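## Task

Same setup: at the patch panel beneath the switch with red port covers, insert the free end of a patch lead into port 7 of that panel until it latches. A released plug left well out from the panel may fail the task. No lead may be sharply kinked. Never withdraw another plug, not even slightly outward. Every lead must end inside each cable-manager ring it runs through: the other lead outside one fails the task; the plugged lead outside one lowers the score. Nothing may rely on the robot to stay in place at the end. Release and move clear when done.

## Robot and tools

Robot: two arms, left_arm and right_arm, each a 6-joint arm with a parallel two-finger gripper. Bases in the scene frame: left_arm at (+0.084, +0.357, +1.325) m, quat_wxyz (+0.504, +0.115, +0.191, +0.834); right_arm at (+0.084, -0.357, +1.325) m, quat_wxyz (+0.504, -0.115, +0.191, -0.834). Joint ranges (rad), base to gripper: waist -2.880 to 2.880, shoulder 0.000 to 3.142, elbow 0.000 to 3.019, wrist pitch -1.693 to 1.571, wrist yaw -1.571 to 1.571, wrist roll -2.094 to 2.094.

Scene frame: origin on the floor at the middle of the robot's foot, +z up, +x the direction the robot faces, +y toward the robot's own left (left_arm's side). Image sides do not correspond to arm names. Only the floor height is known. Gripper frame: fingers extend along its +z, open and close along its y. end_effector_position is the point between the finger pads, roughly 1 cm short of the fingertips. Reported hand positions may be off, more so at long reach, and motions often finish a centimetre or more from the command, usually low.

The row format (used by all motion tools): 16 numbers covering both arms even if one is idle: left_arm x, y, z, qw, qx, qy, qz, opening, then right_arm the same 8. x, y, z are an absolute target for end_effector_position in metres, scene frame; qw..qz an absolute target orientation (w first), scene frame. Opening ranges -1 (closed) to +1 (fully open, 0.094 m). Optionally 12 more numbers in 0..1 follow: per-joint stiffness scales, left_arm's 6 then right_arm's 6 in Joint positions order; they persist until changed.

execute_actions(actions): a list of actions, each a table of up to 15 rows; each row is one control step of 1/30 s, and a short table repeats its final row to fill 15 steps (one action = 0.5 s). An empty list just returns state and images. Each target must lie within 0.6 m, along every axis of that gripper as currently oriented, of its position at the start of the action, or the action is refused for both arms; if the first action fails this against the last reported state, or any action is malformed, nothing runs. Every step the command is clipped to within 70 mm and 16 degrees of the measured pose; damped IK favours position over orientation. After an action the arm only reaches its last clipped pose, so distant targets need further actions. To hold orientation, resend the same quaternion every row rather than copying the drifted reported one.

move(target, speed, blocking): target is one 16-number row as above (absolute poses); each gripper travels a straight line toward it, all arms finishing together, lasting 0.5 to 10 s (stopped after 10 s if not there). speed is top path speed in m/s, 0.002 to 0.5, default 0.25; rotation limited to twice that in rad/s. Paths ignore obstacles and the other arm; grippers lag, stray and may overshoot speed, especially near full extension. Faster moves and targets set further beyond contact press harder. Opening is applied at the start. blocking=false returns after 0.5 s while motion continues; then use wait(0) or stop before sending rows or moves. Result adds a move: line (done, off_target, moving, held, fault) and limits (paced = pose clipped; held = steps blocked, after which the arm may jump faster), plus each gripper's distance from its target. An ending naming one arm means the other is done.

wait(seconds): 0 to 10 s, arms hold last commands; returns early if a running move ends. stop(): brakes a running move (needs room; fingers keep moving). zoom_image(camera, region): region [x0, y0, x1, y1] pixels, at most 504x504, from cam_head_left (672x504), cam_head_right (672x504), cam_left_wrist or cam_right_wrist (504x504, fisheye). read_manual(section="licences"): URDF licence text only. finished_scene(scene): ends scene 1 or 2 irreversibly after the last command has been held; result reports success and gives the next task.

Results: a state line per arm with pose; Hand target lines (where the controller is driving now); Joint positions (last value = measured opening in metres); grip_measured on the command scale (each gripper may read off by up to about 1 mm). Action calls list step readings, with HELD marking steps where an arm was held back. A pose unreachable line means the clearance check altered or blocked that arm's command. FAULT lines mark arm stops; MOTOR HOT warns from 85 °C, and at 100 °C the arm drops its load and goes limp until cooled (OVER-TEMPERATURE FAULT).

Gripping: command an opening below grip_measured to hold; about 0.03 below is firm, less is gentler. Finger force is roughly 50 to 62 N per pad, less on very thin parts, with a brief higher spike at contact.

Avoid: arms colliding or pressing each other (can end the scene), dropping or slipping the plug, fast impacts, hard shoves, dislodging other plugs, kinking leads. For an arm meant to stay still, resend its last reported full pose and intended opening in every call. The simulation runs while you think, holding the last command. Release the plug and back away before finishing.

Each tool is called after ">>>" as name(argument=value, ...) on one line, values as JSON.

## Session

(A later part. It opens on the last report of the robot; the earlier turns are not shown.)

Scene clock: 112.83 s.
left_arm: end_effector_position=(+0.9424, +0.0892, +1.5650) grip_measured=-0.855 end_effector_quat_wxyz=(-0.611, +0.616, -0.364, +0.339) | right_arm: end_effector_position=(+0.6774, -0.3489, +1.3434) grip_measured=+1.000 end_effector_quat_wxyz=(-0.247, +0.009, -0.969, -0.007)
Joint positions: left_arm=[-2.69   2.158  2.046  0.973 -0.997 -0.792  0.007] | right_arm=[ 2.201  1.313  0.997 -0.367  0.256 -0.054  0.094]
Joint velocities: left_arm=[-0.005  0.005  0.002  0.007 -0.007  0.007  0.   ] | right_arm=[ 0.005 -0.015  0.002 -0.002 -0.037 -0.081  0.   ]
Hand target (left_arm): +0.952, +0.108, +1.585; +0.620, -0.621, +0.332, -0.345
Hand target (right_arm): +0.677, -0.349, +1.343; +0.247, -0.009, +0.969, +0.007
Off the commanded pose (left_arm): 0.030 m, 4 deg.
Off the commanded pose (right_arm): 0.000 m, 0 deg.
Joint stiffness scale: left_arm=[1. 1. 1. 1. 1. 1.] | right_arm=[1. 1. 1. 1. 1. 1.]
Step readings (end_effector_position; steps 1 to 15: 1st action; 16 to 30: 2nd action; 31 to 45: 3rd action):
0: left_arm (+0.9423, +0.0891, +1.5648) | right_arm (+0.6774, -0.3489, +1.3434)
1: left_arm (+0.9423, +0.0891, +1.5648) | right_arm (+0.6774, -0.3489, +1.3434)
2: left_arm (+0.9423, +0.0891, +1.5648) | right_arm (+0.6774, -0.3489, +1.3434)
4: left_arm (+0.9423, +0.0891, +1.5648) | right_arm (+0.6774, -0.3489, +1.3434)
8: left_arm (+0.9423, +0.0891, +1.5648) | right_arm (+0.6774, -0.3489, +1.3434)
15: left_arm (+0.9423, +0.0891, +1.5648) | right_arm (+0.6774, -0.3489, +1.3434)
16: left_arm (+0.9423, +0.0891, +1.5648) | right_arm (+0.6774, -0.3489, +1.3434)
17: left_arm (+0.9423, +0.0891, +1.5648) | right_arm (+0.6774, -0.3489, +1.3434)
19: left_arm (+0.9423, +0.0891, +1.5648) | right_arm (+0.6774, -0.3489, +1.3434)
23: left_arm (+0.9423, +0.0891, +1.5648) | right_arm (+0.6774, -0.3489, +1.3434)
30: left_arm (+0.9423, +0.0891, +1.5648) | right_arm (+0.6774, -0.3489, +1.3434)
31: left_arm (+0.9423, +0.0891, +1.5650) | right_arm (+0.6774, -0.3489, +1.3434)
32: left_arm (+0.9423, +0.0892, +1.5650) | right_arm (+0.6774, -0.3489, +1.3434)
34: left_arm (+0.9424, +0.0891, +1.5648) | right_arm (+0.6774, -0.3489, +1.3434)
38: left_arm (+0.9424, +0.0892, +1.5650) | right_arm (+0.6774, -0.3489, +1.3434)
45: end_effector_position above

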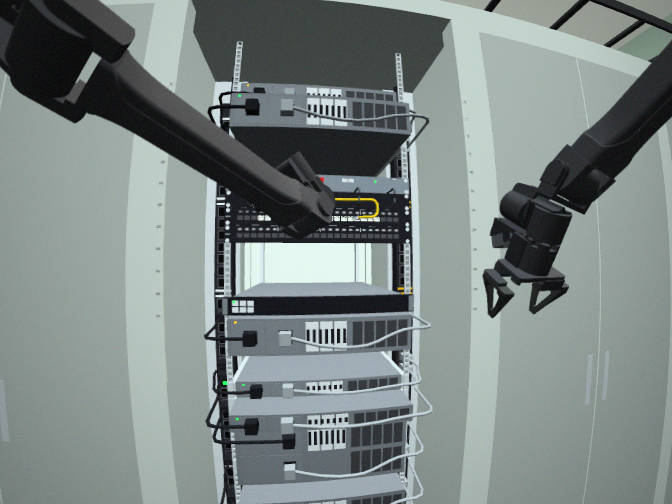

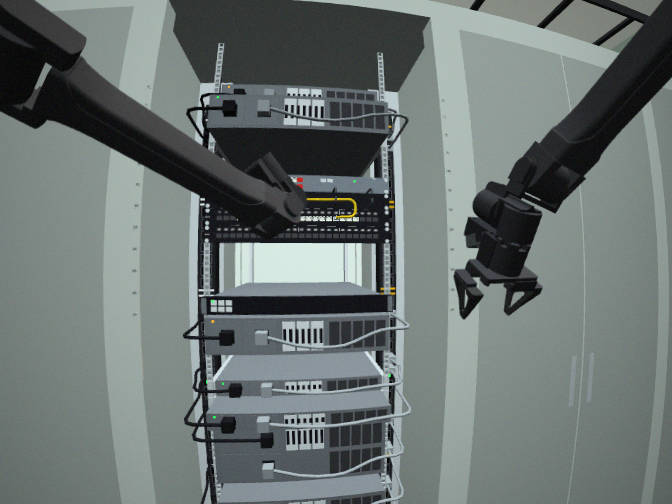

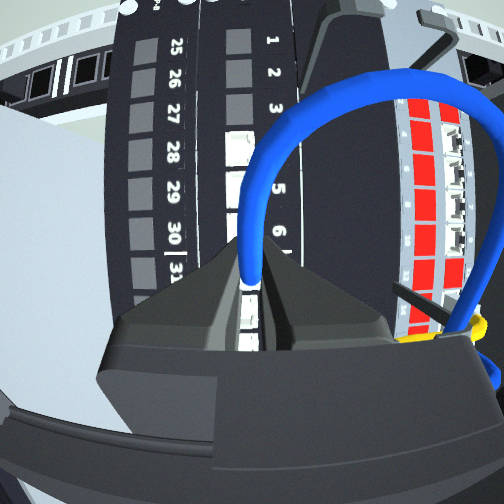

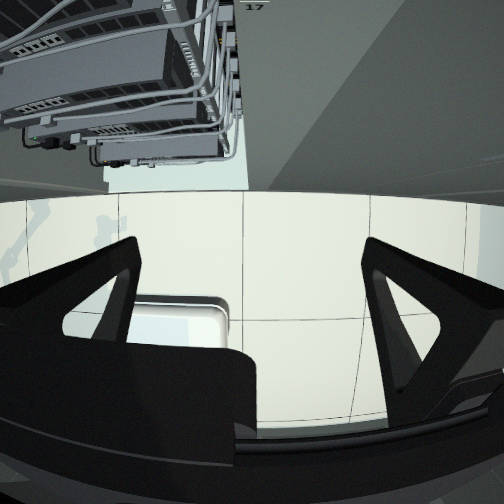

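>>> execute_actions(actions=[[[0.9528,0.1056,1.5818,0.6214,-0.6214,0.331,-0.344,-0.89,0.6774,-0.3489,1.3434,-0.247,0.009,-0.969,-0.007,1]],[[0.9528,0.1056,1.5818,0.6214,-0.6214,0.331,-0.344,-0.89,0.6774,-0.3489,1.3434,-0.247,0.009,-0.969,-0.007,1]]])

>>> zoom_image(camera="cam_left_wrist", region=[150,150,350,350])

Scene clock: 114.07 s.
left_arm: end_effector_position=(+0.9419, +0.0895, +1.5648) grip_measured=-0.855 end_effector_quat_wxyz=(-0.612, +0.616, -0.362, +0.339) | right_arm: end_effector_position=(+0.6774, -0.3489, +1.3434) grip_measured=+1.000 end_effector_quat_wxyz=(-0.247, +0.009, -0.969, -0.007)
Joint positions: left_arm=[-2.69   2.159  2.046  0.981 -0.997 -0.789  0.007] | right_arm=[ 2.201  1.313  0.997 -0.367  0.256 -0.054  0.094]
Joint velocities: left_arm=[-0.015 -0.005 -0.012 -0.017  0.022 -0.037 -0.   ] | right_arm=[-0.005  0.005 -0.012 -0.017  0.022  0.007  0.   ]
Hand target (left_arm): +0.951, +0.106, +1.582; +0.620, -0.622, +0.332, -0.345
Hand target (right_arm): +0.677, -0.349, +1.343; +0.247, -0.009, +0.969, +0.007
Off the commanded pose (left_arm): 0.026 m, 4 deg.
Off the commanded pose (right_arm): 0.000 m, 0 deg.
Joint stiffness scale: left_arm=[1. 1. 1. 1. 1. 1.] | right_arm=[1. 1. 1. 1. 1. 1.]
Step readings (end_effector_position; steps 1 to 15: 1st action; 16 to 30: 2nd action):
0: left_arm (+0.9424, +0.0892, +1.5650) | right_arm (+0.6774, -0.3489, +1.3434)
1: left_arm (+0.9423, +0.0892, +1.5648) | right_arm (+0.6774, -0.3489, +1.3434)
2: left_arm (+0.9422, +0.0893, +1.5648) | right_arm (+0.6774, -0.3489, +1.3434)
4: left_arm (+0.9420, +0.0894, +1.5649) | right_arm (+0.6774, -0.3489, +1.3434)
8: left_arm (+0.9419, +0.0895, +1.5648) | right_arm (+0.6774, -0.3489, +1.3434)
15: left_arm (+0.9419, +0.0895, +1.5648) | right_arm (+0.6774, -0.3489, +1.3434)
16: left_arm (+0.9419, +0.0895, +1.5648) | right_arm (+0.6774, -0.3489, +1.3434)
17: left_arm (+0.9419, +0.0895, +1.5648) | right_arm (+0.6774, -0.3489, +1.3434)
19: left_arm (+0.9419, +0.0895, +1.5648) | right_arm (+0.6774, -0.3489, +1.3434)
23: left_arm (+0.9419, +0.0895, +1.5648) | right_arm (+0.6774, -0.3489, +1.3434)
30: end_effector_position above

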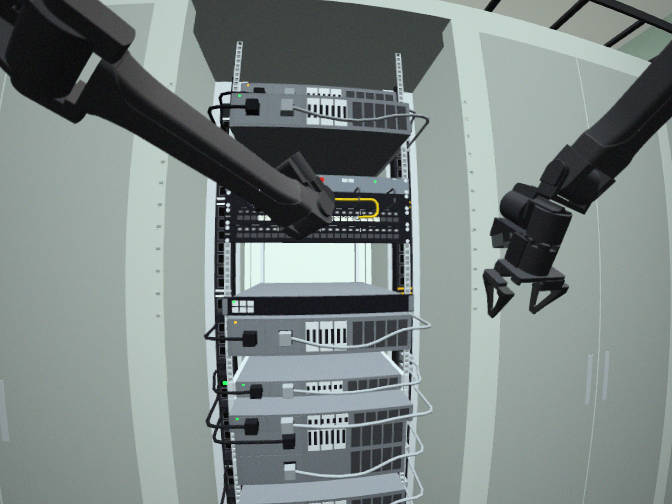

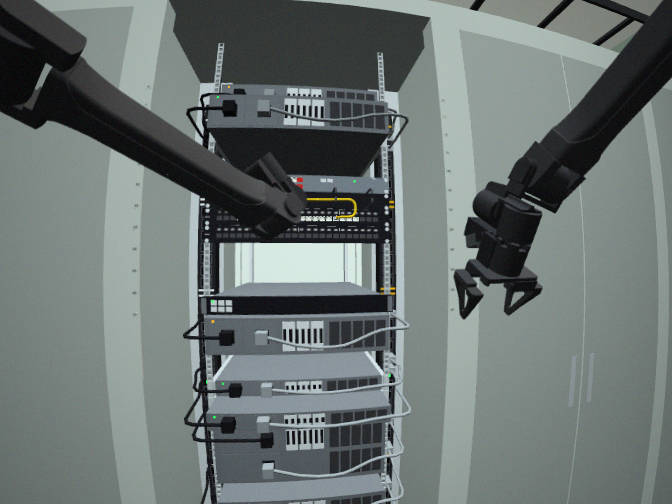

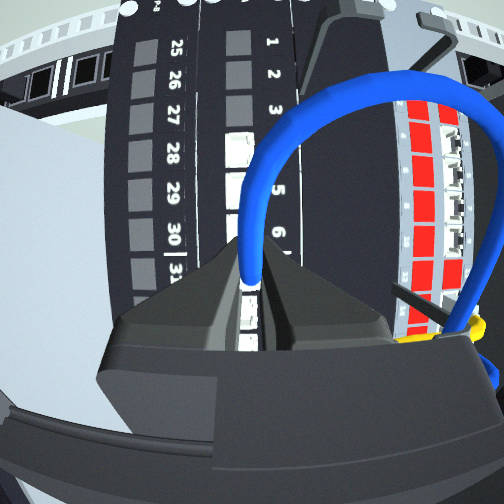

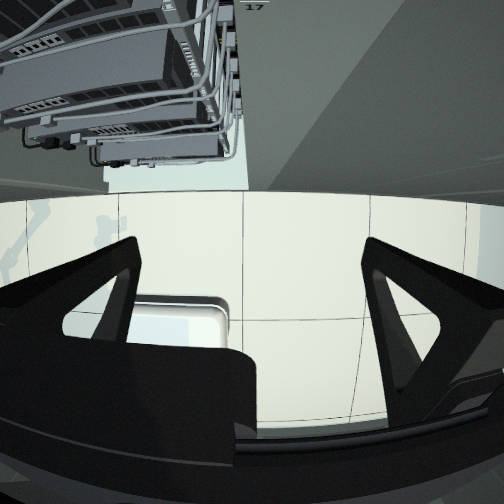

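Region (150, 150, 350, 350) of cam_left_wrist's 504x504 image, scaled by 2.520, with more detail than that image has.

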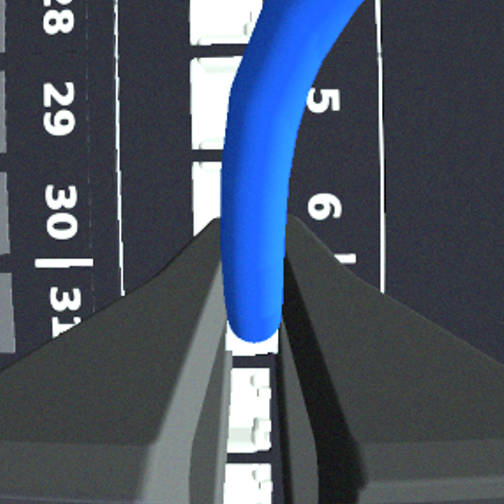

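>>> execute_actions(actions=[[[0.9524,0.1038,1.579,0.6214,-0.6214,0.331,-0.344,-0.89,0.6774,-0.3489,1.3434,-0.247,0.009,-0.969,-0.007,1]],[[0.9524,0.1038,1.579,0.6214,-0.6214,0.331,-0.344,-0.89,0.6774,-0.3489,1.3434,-0.247,0.009,-0.969,-0.007,1]]])

>>> zoom_image(camera="cam_left_wrist", region=[150,150,350,350])

Scene clock: 115.20 s.
left_arm: end_effector_position=(+0.9420, +0.0882, +1.5626) grip_measured=-0.855 end_effector_quat_wxyz=(-0.612, +0.616, -0.361, +0.339) | right_arm: end_effector_position=(+0.6774, -0.3489, +1.3434) grip_measured=+1.000 end_effector_quat_wxyz=(-0.247, +0.009, -0.969, -0.007)
Joint positions: left_arm=[-2.69   2.165  2.05   0.986 -0.997 -0.788  0.007] | right_arm=[ 2.201  1.313  0.997 -0.367  0.256 -0.054  0.094]
Joint velocities: left_arm=[ 0.005 -0.005  0.002 -0.012  0.051 -0.007  0.   ] | right_arm=[-0.015 -0.005  0.017  0.012  0.066 -0.066  0.   ]
Hand target (left_arm): +0.951, +0.104, +1.579; +0.620, -0.622, +0.332, -0.345
Hand target (right_arm): +0.677, -0.349, +1.343; +0.247, -0.009, +0.969, +0.007
Off the commanded pose (left_arm): 0.025 m, 4 deg.
Off the commanded pose (right_arm): 0.000 m, 0 deg.
Joint stiffness scale: left_arm=[1. 1. 1. 1. 1. 1.] | right_arm=[1. 1. 1. 1. 1. 1.]
Step readings (end_effector_position; steps 1 to 15: 1st action; 16 to 30: 2nd action):
0: left_arm (+0.9419, +0.0895, +1.5648) | right_arm (+0.6774, -0.3489, +1.3434)
1: left_arm (+0.9419, +0.0896, +1.5651) | right_arm (+0.6774, -0.3489, +1.3434)
2: left_arm (+0.9420, +0.0896, +1.5652) | right_arm (+0.6774, -0.3489, +1.3434)
4: left_arm (+0.9421, +0.0895, +1.5651) | right_arm (+0.6774, -0.3489, +1.3434)
8: left_arm (+0.9421, +0.0888, +1.5637) | right_arm (+0.6774, -0.3489, +1.3434)
15: left_arm (+0.9420, +0.0882, +1.5626) | right_arm (+0.6774, -0.3489, +1.3434)
16: left_arm (+0.9420, +0.0882, +1.5626) | right_arm (+0.6774, -0.3489, +1.3434)
17: left_arm (+0.9420, +0.0882, +1.5626) | right_arm (+0.6774, -0.3489, +1.3434)
19: left_arm (+0.9420, +0.0882, +1.5626) | right_arm (+0.6774, -0.3489, +1.3434)
23: left_arm (+0.9420, +0.0882, +1.5626) | right_arm (+0.6774, -0.3489, +1.3434)
30: end_effector_position above

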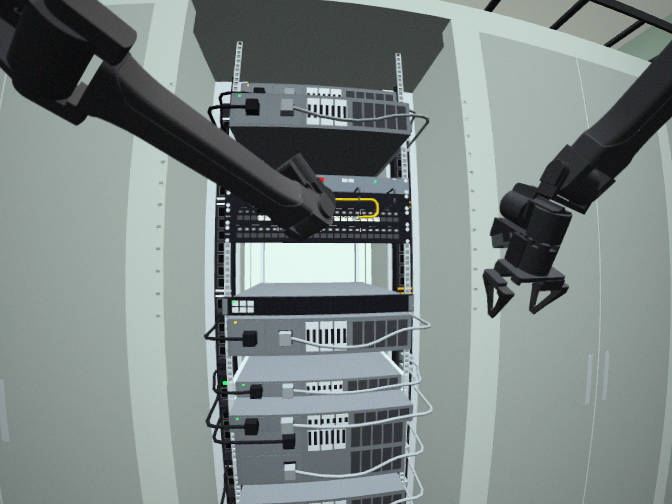

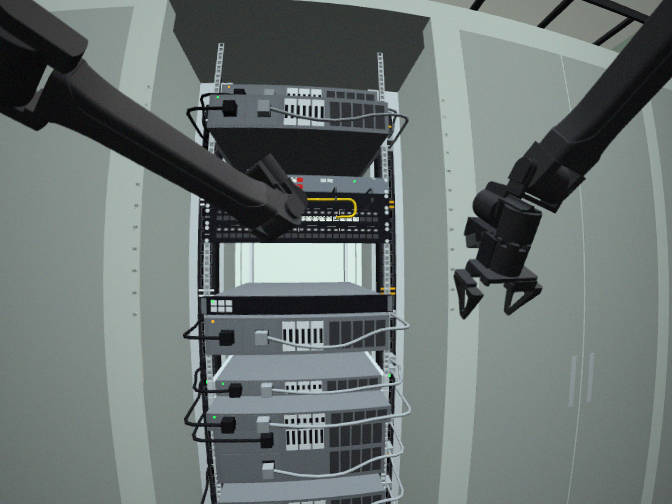

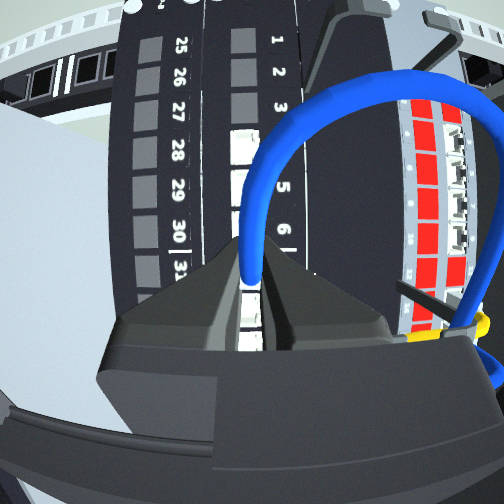

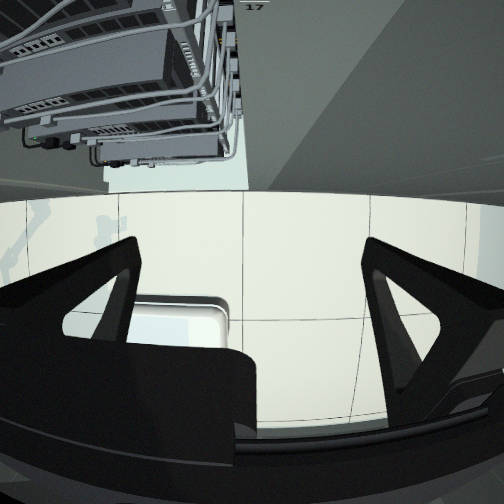

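Region (150, 150, 350, 350) of cam_left_wrist's 504x504 image, scaled by 2.520, with more detail than that image has.

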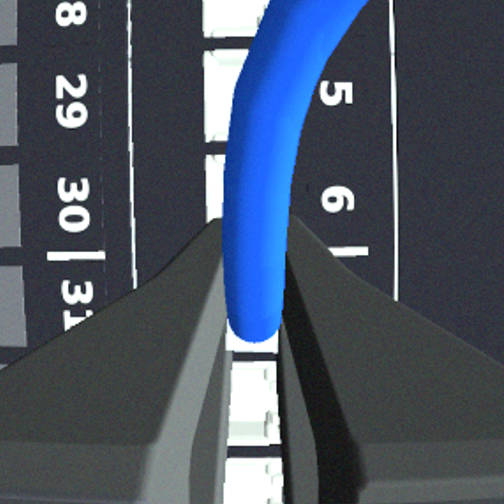

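>>> execute_actions(actions=[[[0.9522,0.1008,1.5765,0.6214,-0.6214,0.331,-0.344,-0.89,0.6774,-0.3489,1.3434,-0.247,0.009,-0.969,-0.007,1]],[[0.9522,0.1008,1.5765,0.6214,-0.6214,0.331,-0.344,-0.89,0.6774,-0.3489,1.3434,-0.247,0.009,-0.969,-0.007,1]]])

>>> zoom_image(camera="cam_left_wrist", region=[150,150,350,350])

Scene clock: 116.50 s.
left_arm: end_effector_position=(+0.9426, +0.0866, +1.5601) grip_measured=-0.855 end_effector_quat_wxyz=(-0.613, +0.616, -0.360, +0.339) | right_arm: end_effector_position=(+0.6774, -0.3489, +1.3434) grip_measured=+1.000 end_effector_quat_wxyz=(-0.247, +0.009, -0.969, -0.007)
Joint positions: left_arm=[-2.69   2.174  2.058  0.99  -0.997 -0.785  0.007] | right_arm=[ 2.201  1.313  0.997 -0.367  0.256 -0.054  0.094]
Joint velocities: left_arm=[ 0.015 -0.005 -0.007  0.007 -0.037  0.022 -0.001] | right_arm=[ 0.005 -0.005 -0.002  0.002  0.037 -0.066  0.   ]
Hand target (left_arm): +0.951, +0.101, +1.576; +0.620, -0.622, +0.332, -0.345
Hand target (right_arm): +0.677, -0.349, +1.343; +0.247, -0.009, +0.969, +0.007
Off the commanded pose (left_arm): 0.024 m, 4 deg.
Off the commanded pose (right_arm): 0.000 m, 0 deg.
Joint stiffness scale: left_arm=[1. 1. 1. 1. 1. 1.] | right_arm=[1. 1. 1. 1. 1. 1.]
Step readings (end_effector_position; steps 1 to 15: 1st action; 16 to 30: 2nd action):
0: left_arm (+0.9420, +0.0882, +1.5626) | right_arm (+0.6774, -0.3489, +1.3434)
1: left_arm (+0.9421, +0.0883, +1.5627) | right_arm (+0.6774, -0.3489, +1.3434)
2: left_arm (+0.9423, +0.0883, +1.5630) | right_arm (+0.6774, -0.3489, +1.3434)
4: left_arm (+0.9427, +0.0880, +1.5629) | right_arm (+0.6774, -0.3489, +1.3434)
8: left_arm (+0.9427, +0.0872, +1.5615) | right_arm (+0.6774, -0.3489, +1.3434)
15: left_arm (+0.9427, +0.0866, +1.5600) | right_arm (+0.6774, -0.3489, +1.3434)
16: left_arm (+0.9426, +0.0866, +1.5601) | right_arm (+0.6774, -0.3489, +1.3434)
17: left_arm (+0.9426, +0.0866, +1.5601) | right_arm (+0.6774, -0.3489, +1.3434)
19: left_arm (+0.9426, +0.0866, +1.5601) | right_arm (+0.6774, -0.3489, +1.3434)
23: left_arm (+0.9426, +0.0866, +1.5601) | right_arm (+0.6774, -0.3489, +1.3434)
30: end_effector_position above

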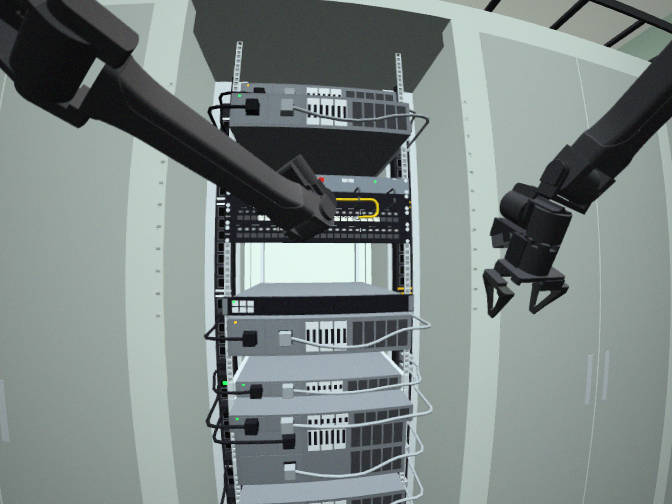

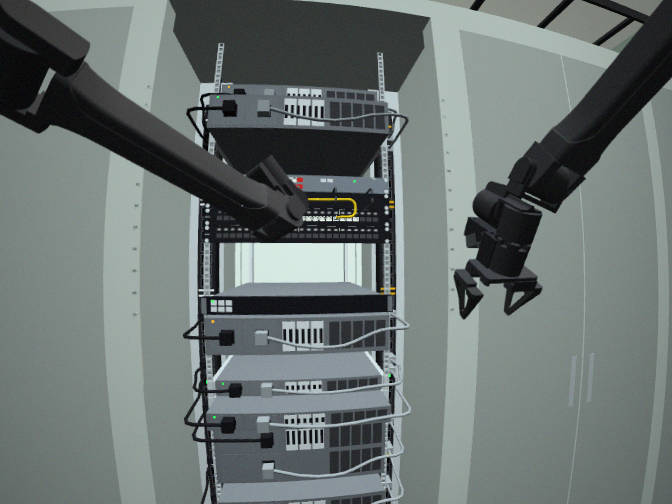

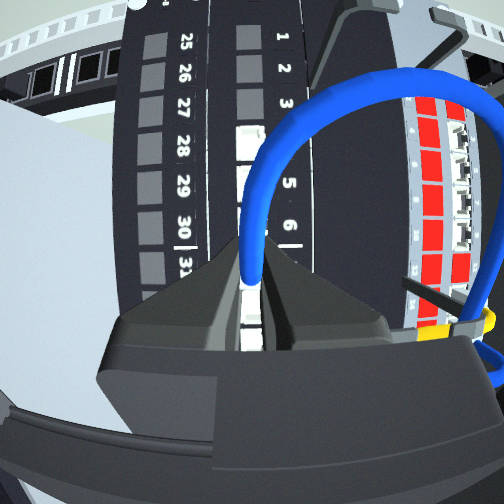

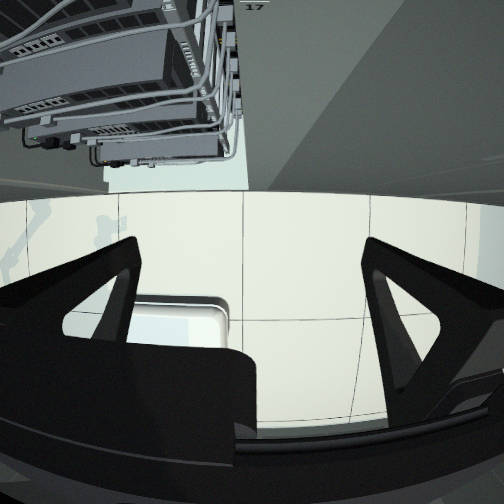

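Region (150, 150, 350, 350) of cam_left_wrist's 504x504 image, scaled by 2.520, with more detail than that image has.

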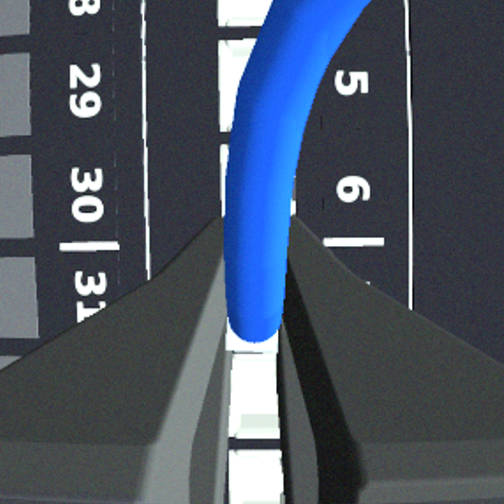

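>>> execute_actions(actions=[[[0.9524,0.0978,1.5755,0.6214,-0.6214,0.331,-0.344,-0.89,0.6774,-0.3489,1.3434,-0.247,0.009,-0.969,-0.007,1]],[[0.9524,0.0978,1.5755,0.6214,-0.6214,0.331,-0.344,-0.89,0.6774,-0.3489,1.3434,-0.247,0.009,-0.969,-0.007,1]]])

>>> zoom_image(camera="cam_left_wrist", region=[150,150,350,350])

Scene clock: 118.10 s.
left_arm: end_effector_position=(+0.9431, +0.0866, +1.5602) grip_measured=-0.855 end_effector_quat_wxyz=(-0.613, +0.617, -0.358, +0.338) | right_arm: end_effector_position=(+0.6774, -0.3489, +1.3434) grip_measured=+1.000 end_effector_quat_wxyz=(-0.247, +0.009, -0.969, -0.007)
Joint positions: left_arm=[-2.69   2.179  2.067  0.995 -1.    -0.781  0.007] | right_arm=[ 2.201  1.313  0.997 -0.367  0.256 -0.054  0.094]
Joint velocities: left_arm=[-0.015 -0.005 -0.027  0.007  0.022 -0.007  0.001] | right_arm=[ 0.005  0.005  0.007  0.007  0.051 -0.022  0.   ]
Hand target (left_arm): +0.951, +0.098, +1.575; +0.620, -0.621, +0.332, -0.345
Hand target (right_arm): +0.677, -0.349, +1.343; +0.247, -0.009, +0.969, +0.007
Off the commanded pose (left_arm): 0.021 m, 3 deg.
Off the commanded pose (right_arm): 0.000 m, 0 deg.
Joint stiffness scale: left_arm=[1. 1. 1. 1. 1. 1.] | right_arm=[1. 1. 1. 1. 1. 1.]
Step readings (end_effector_position; steps 1 to 15: 1st action; 16 to 30: 2nd action):
0: left_arm (+0.9426, +0.0866, +1.5601) | right_arm (+0.6774, -0.3489, +1.3434)
1: left_arm (+0.9427, +0.0867, +1.5603) | right_arm (+0.6774, -0.3489, +1.3434)
2: left_arm (+0.9430, +0.0867, +1.5604) | right_arm (+0.6774, -0.3489, +1.3434)
4: left_arm (+0.9431, +0.0868, +1.5603) | right_arm (+0.6774, -0.3489, +1.3434)
8: left_arm (+0.9431, +0.0866, +1.5602) | right_arm (+0.6774, -0.3489, +1.3434)
15: left_arm (+0.9431, +0.0866, +1.5602) | right_arm (+0.6774, -0.3489, +1.3434)
16: left_arm (+0.9431, +0.0866, +1.5602) | right_arm (+0.6774, -0.3489, +1.3434)
17: left_arm (+0.9431, +0.0866, +1.5602) | right_arm (+0.6774, -0.3489, +1.3434)
19: left_arm (+0.9431, +0.0866, +1.5602) | right_arm (+0.6774, -0.3489, +1.3434)
23: left_arm (+0.9431, +0.0866, +1.5602) | right_arm (+0.6774, -0.3489, +1.3434)
30: end_effector_position above

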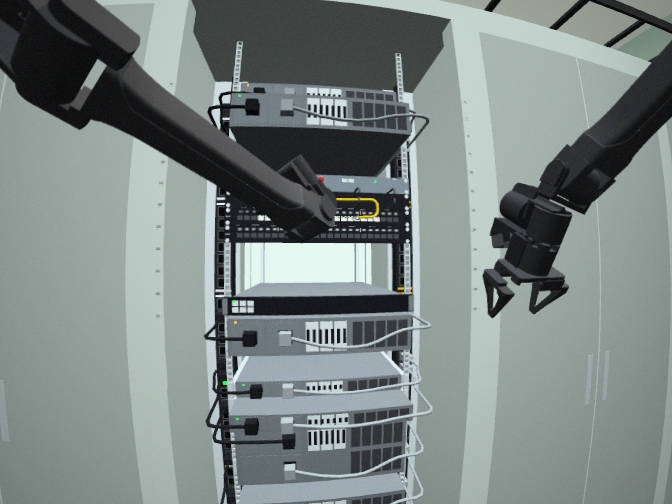

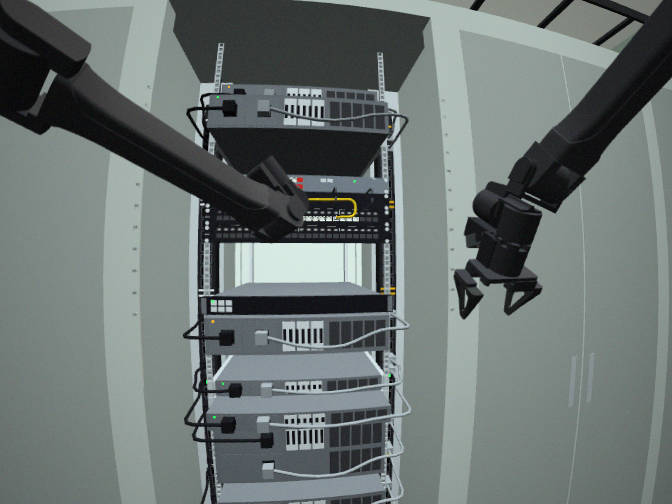

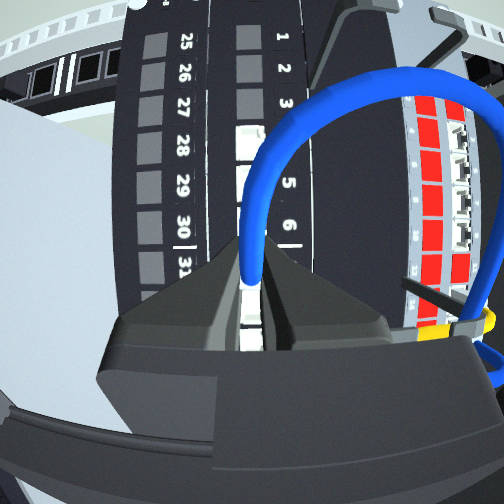

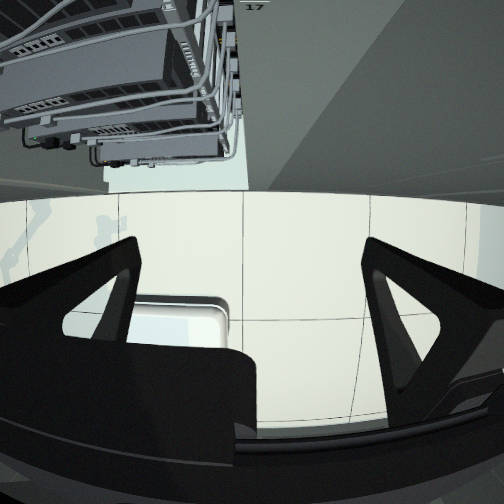

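Region (150, 150, 350, 350) of cam_left_wrist's 504x504 image, scaled by 2.520, with more detail than that image has.

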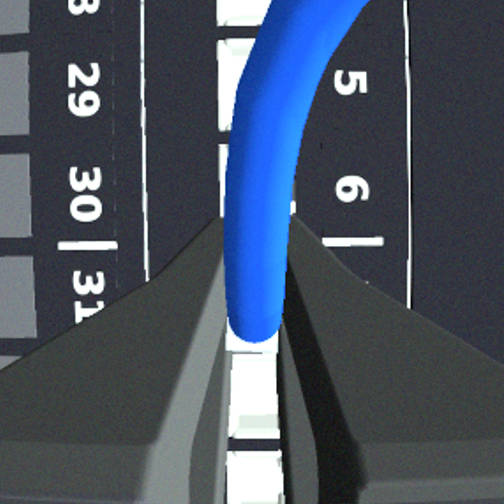

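>>> execute_actions(actions=[[[0.957,0.0978,1.5755,0.6214,-0.6214,0.331,-0.344,-0.89,0.6774,-0.3489,1.3434,-0.247,0.009,-0.969,-0.007,1]],[[0.962,0.0978,1.5755,0.6214,-0.6214,0.331,-0.344,-0.89,0.6774,-0.3489,1.3434,-0.247,0.009,-0.969,-0.007,1]]])

>>> zoom_image(camera="cam_left_wrist", region=[150,150,350,350])

Scene clock: 119.33 s.
left_arm: end_effector_position=(+0.9438, +0.0868, +1.5600) grip_measured=-0.855 end_effector_quat_wxyz=(-0.612, +0.625, -0.351, +0.335) | right_arm: end_effector_position=(+0.6774, -0.3489, +1.3434) grip_measured=+1.000 end_effector_quat_wxyz=(-0.247, +0.009, -0.969, -0.007)
Joint positions: left_arm=[-2.691  2.191  2.089  0.997 -1.018 -0.781  0.007] | right_arm=[ 2.201  1.313  0.997 -0.367  0.256 -0.054  0.094]
Joint velocities: left_arm=[-0.005 -0.015 -0.022  0.007  0.007 -0.022 -0.001] | right_arm=[-0.015 -0.005 -0.007 -0.012 -0.037 -0.066  0.   ]
Hand target (left_arm): +0.958, +0.099, +1.575; +0.621, -0.621, +0.332, -0.345
Hand target (right_arm): +0.677, -0.349, +1.343; +0.247, -0.009, +0.969, +0.007
Off the commanded pose (left_arm): 0.026 m, 3 deg.
Off the commanded pose (right_arm): 0.000 m, 0 deg.
Joint stiffness scale: left_arm=[1. 1. 1. 1. 1. 1.] | right_arm=[1. 1. 1. 1. 1. 1.]
Step readings (end_effector_position; steps 1 to 15: 1st action; 16 to 30: 2nd action):
0: left_arm (+0.9431, +0.0866, +1.5602) | right_arm (+0.6774, -0.3489, +1.3434)
1: left_arm (+0.9432, +0.0868, +1.5603) | right_arm (+0.6774, -0.3489, +1.3434)
2: left_arm (+0.9434, +0.0869, +1.5601) | right_arm (+0.6774, -0.3489, +1.3434)
4: left_arm (+0.9436, +0.0872, +1.5600) | right_arm (+0.6774, -0.3489, +1.3434)
8: left_arm (+0.9436, +0.0871, +1.5599) | right_arm (+0.6774, -0.3489, +1.3434)
15: left_arm (+0.9436, +0.0871, +1.5600) | right_arm (+0.6774, -0.3489, +1.3434)
16: left_arm (+0.9438, +0.0873, +1.5603) | right_arm (+0.6774, -0.3489, +1.3434)
17: left_arm (+0.9439, +0.0871, +1.5600) | right_arm (+0.6774, -0.3489, +1.3434)
19: left_arm (+0.9438, +0.0869, +1.5600) | right_arm (+0.6774, -0.3489, +1.3434)
23: left_arm (+0.9438, +0.0868, +1.5600) | right_arm (+0.6774, -0.3489, +1.3434)
30: end_effector_position above

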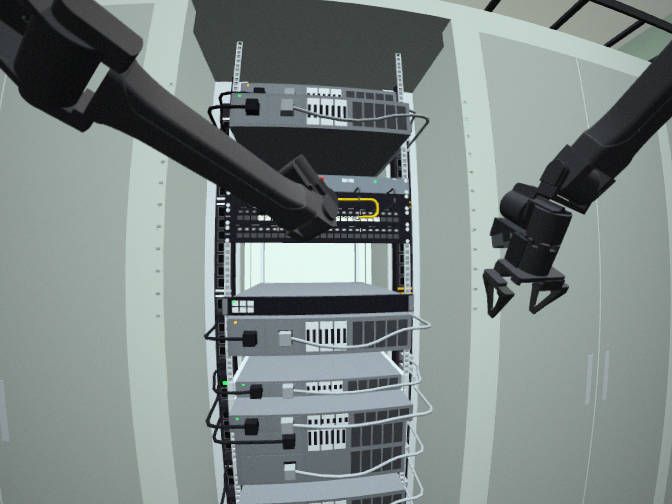

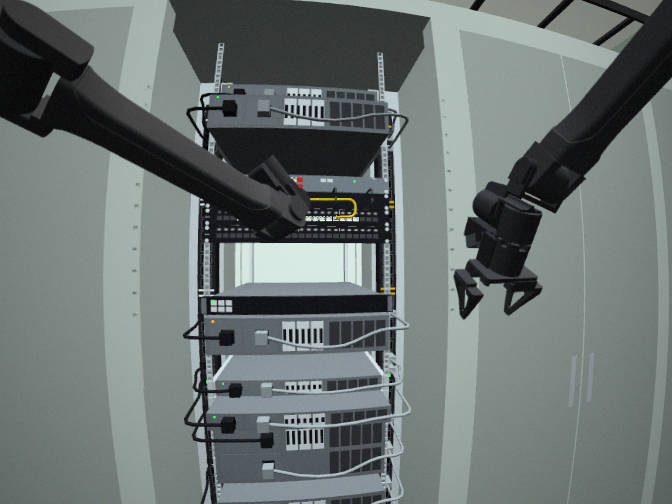

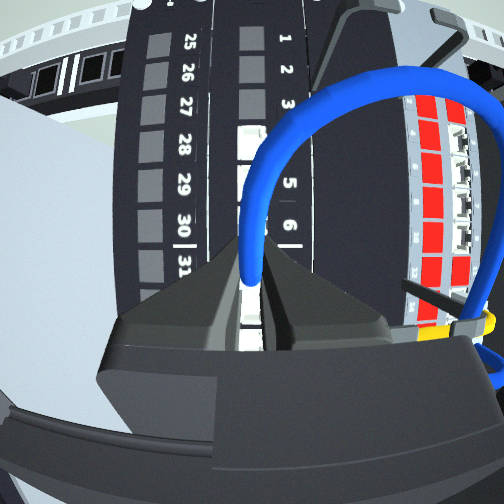

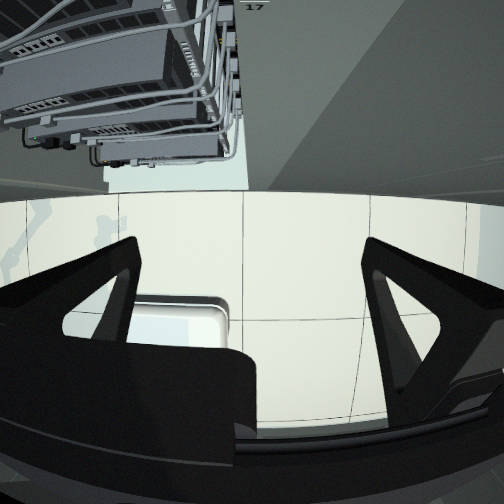

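Region (150, 150, 350, 350) of cam_left_wrist's 504x504 image, scaled by 2.520, with more detail than that image has.

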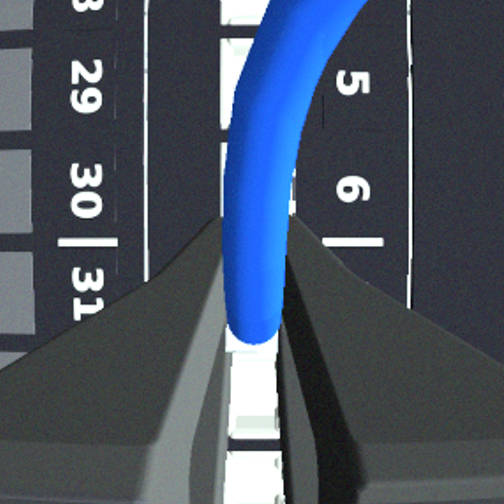

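>>> execute_actions(actions=[[[0.960,0.092,1.5785,0.6214,-0.6214,0.331,-0.344,-0.89,0.6774,-0.3489,1.3434,-0.247,0.009,-0.969,-0.007,1]],[[0.958,0.086,1.5815,0.6214,-0.6214,0.331,-0.344,-0.89,0.6774,-0.3489,1.3434,-0.247,0.009,-0.969,-0.007,1]]])

>>> zoom_image(camera="cam_left_wrist", region=[150,150,350,350])

Scene clock: 120.53 s.
left_arm: end_effector_position=(+0.9438, +0.0860, +1.5604) grip_measured=-0.855 end_effector_quat_wxyz=(-0.613, +0.630, -0.345, +0.330) | right_arm: end_effector_position=(+0.6774, -0.3489, +1.3434) grip_measured=+1.000 end_effector_quat_wxyz=(-0.247, +0.009, -0.969, -0.007)
Joint positions: left_arm=[-2.694  2.207  2.116  1.008 -1.037 -0.764  0.007] | right_arm=[ 2.201  1.313  0.997 -0.367  0.256 -0.054  0.094]
Joint velocities: left_arm=[ 0.005  0.005 -0.017  0.007 -0.007  0.022  0.001] | right_arm=[-0.005  0.005  0.007  0.002  0.037  0.037  0.   ]
Hand target (left_arm): +0.955, +0.087, +1.581; +0.621, -0.621, +0.332, -0.344
Hand target (right_arm): +0.677, -0.349, +1.343; +0.247, -0.009, +0.969, +0.007
Off the commanded pose (left_arm): 0.025 m, 3 deg.
Off the commanded pose (right_arm): 0.000 m, 0 deg.
Joint stiffness scale: left_arm=[1. 1. 1. 1. 1. 1.] | right_arm=[1. 1. 1. 1. 1. 1.]
Step readings (end_effector_position; steps 1 to 15: 1st action; 16 to 30: 2nd action):
0: left_arm (+0.9438, +0.0868, +1.5600) | right_arm (+0.6774, -0.3489, +1.3434)
1: left_arm (+0.9438, +0.0868, +1.5605) | right_arm (+0.6774, -0.3489, +1.3434)
2: left_arm (+0.9438, +0.0866, +1.5602) | right_arm (+0.6774, -0.3489, +1.3434)
4: left_arm (+0.9439, +0.0867, +1.5602) | right_arm (+0.6774, -0.3489, +1.3434)
8: left_arm (+0.9438, +0.0865, +1.5604) | right_arm (+0.6774, -0.3489, +1.3434)
15: left_arm (+0.9438, +0.0865, +1.5603) | right_arm (+0.6774, -0.3489, +1.3434)
16: left_arm (+0.9437, +0.0864, +1.5603) | right_arm (+0.6774, -0.3489, +1.3434)
17: left_arm (+0.9438, +0.0863, +1.5603) | right_arm (+0.6774, -0.3489, +1.3434)
19: left_arm (+0.9438, +0.0860, +1.5604) | right_arm (+0.6774, -0.3489, +1.3434)
23: left_arm (+0.9438, +0.0862, +1.5607) | right_arm (+0.6774, -0.3489, +1.3434)
30: end_effector_position above

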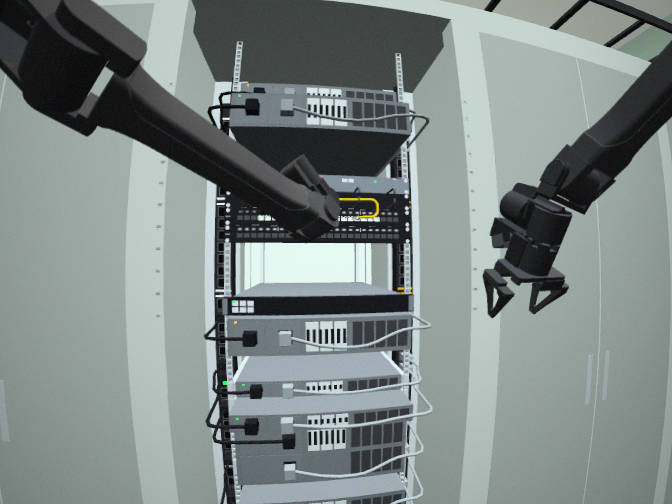

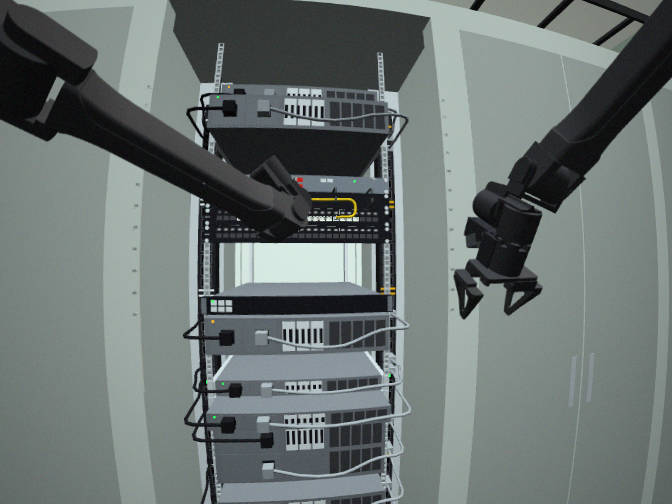

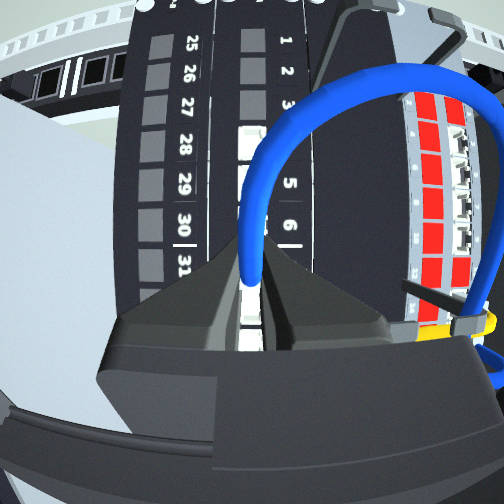

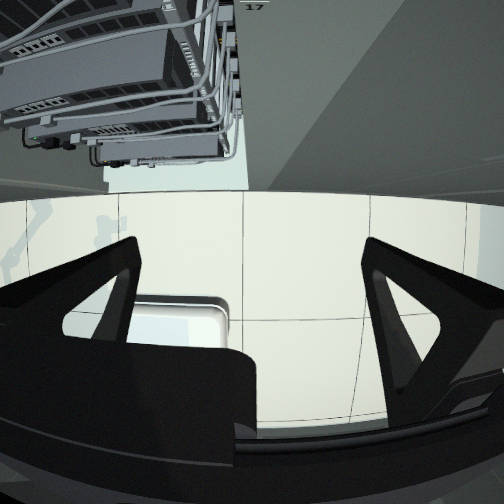

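Region (150, 150, 350, 350) of cam_left_wrist's 504x504 image, scaled by 2.520, with more detail than that image has.

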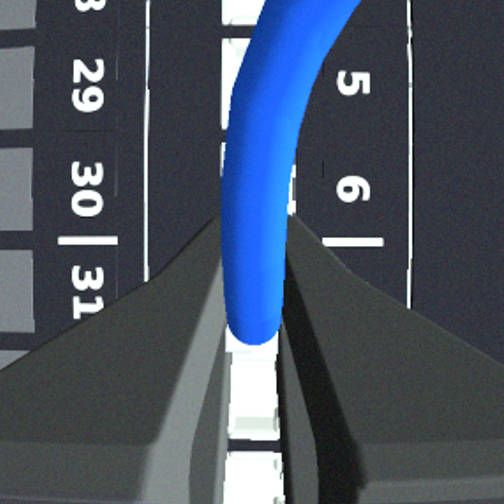

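>>> execute_actions(actions=[[[0.970,0.088,1.580,0.6214,-0.6214,0.331,-0.344,-0.91,0.6774,-0.3489,1.3434,-0.247,0.009,-0.969,-0.007,1]],[[0.982,0.090,1.578,0.6214,-0.6214,0.331,-0.344,-0.91,0.6774,-0.3489,1.3434,-0.247,0.009,-0.969,-0.007,1]],[[0.982,0.090,1.578,0.6214,-0.6214,0.331,-0.344,-0.91,0.6774,-0.3489,1.3434,-0.247,0.009,-0.969,-0.007,1]]])

>>> zoom_image(camera="cam_left_wrist", region=[150,150,350,350])

Scene clock: 122.23 s.
left_arm: end_effector_position=(+0.9480, +0.0833, +1.5610) grip_measured=-0.856 end_effector_quat_wxyz=(-0.609, +0.641, -0.331, +0.330) | right_arm: end_effector_position=(+0.6774, -0.3489, +1.3434) grip_measured=+1.000 end_effector_quat_wxyz=(-0.247, +0.009, -0.969, -0.007)
Joint positions: left_arm=[-2.697  2.238  2.177  0.998 -1.06  -0.774  0.007] | right_arm=[ 2.201  1.313  0.997 -0.367  0.256 -0.054  0.094]
Joint velocities: left_arm=[-0.015 -0.005 -0.012 -0.007  0.022  0.066  0.001] | right_arm=[-0.005 -0.005 -0.022 -0.007  0.007 -0.037  0.   ]
Hand target (left_arm): +0.973, +0.094, +1.577; +0.621, -0.621, +0.332, -0.344
Hand target (right_arm): +0.677, -0.349, +1.343; +0.247, -0.009, +0.969, +0.007
Off the commanded pose (left_arm): 0.039 m, 3 deg.
Off the commanded pose (right_arm): 0.000 m, 0 deg.
Joint stiffness scale: left_arm=[1. 1. 1. 1. 1. 1.] | right_arm=[1. 1. 1. 1. 1. 1.]
Step readings (end_effector_position; steps 1 to 15: 1st action; 16 to 30: 2nd action; 31 to 45: 3rd action):
0: left_arm (+0.9438, +0.0860, +1.5604) | right_arm (+0.6774, -0.3489, +1.3434)
1: left_arm (+0.9441, +0.0863, +1.5611) | right_arm (+0.6774, -0.3489, +1.3434)
2: left_arm (+0.9443, +0.0856, +1.5606) | right_arm (+0.6774, -0.3489, +1.3434)
4: left_arm (+0.9444, +0.0854, +1.5605) | right_arm (+0.6774, -0.3489, +1.3434)
8: left_arm (+0.9445, +0.0855, +1.5607) | right_arm (+0.6774, -0.3489, +1.3434)
15: left_arm (+0.9444, +0.0855, +1.5607) | right_arm (+0.6774, -0.3489, +1.3434)
16: left_arm (+0.9447, +0.0857, +1.5611) | right_arm (+0.6774, -0.3489, +1.3434)
17: left_arm (+0.9449, +0.0853, +1.5606) | right_arm (+0.6774, -0.3489, +1.3434)
19: left_arm (+0.9461, +0.0824, +1.5615) | right_arm (+0.6774, -0.3489, +1.3434)
23: left_arm (+0.9481, +0.0835, +1.5609) | right_arm (+0.6774, -0.3489, +1.3434)
30: left_arm (+0.9480, +0.0833, +1.5610) | right_arm (+0.6774, -0.3489, +1.3434)
31: left_arm (+0.9480, +0.0833, +1.5610) | right_arm (+0.6774, -0.3489, +1.3434)
32: left_arm (+0.9480, +0.0833, +1.5610) | right_arm (+0.6774, -0.3489, +1.3434)
34: left_arm (+0.9480, +0.0833, +1.5610) | right_arm (+0.6774, -0.3489, +1.3434)
38: left_arm (+0.9480, +0.0833, +1.5610) | right_arm (+0.6774, -0.3489, +1.3434)
45: end_effector_position above

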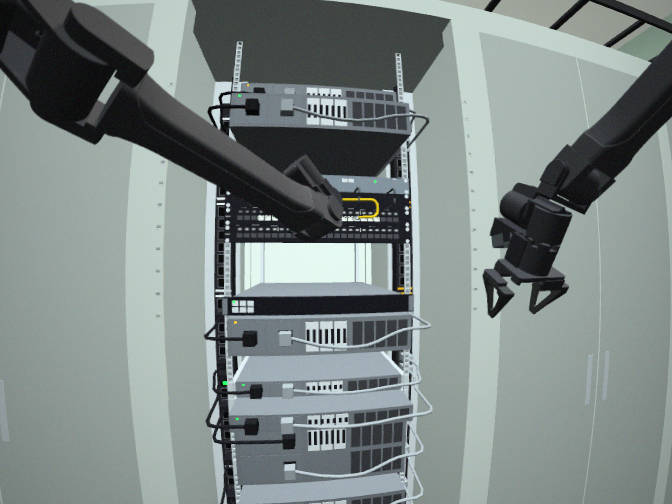

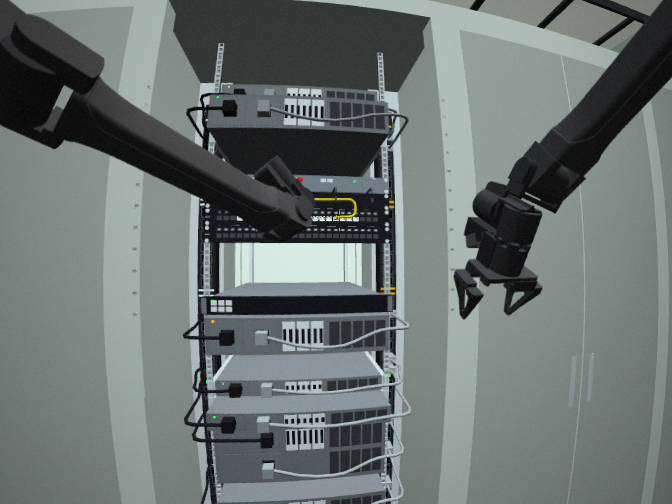

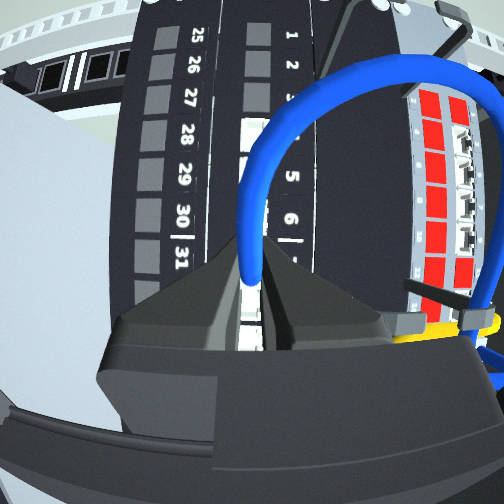

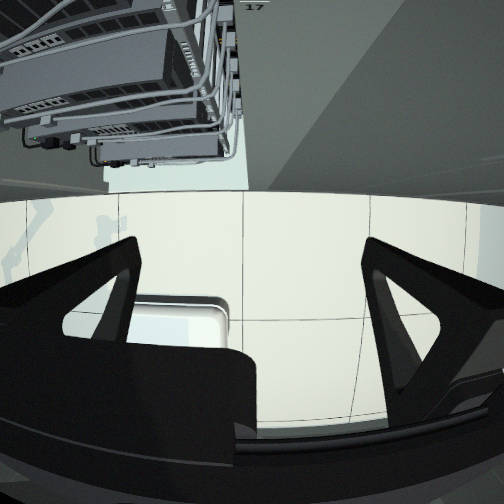

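Region (150, 150, 350, 350) of cam_left_wrist's 504x504 image, scaled by 2.520, with more detail than that image has.

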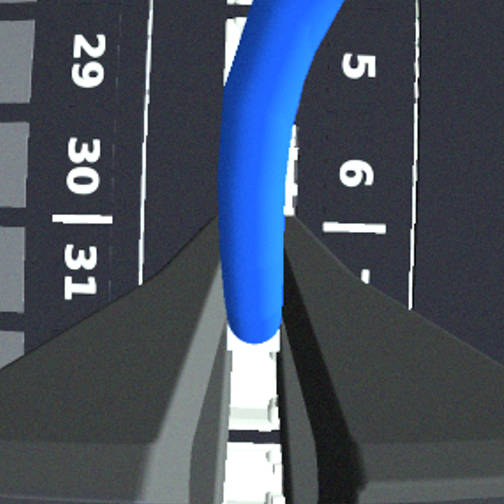

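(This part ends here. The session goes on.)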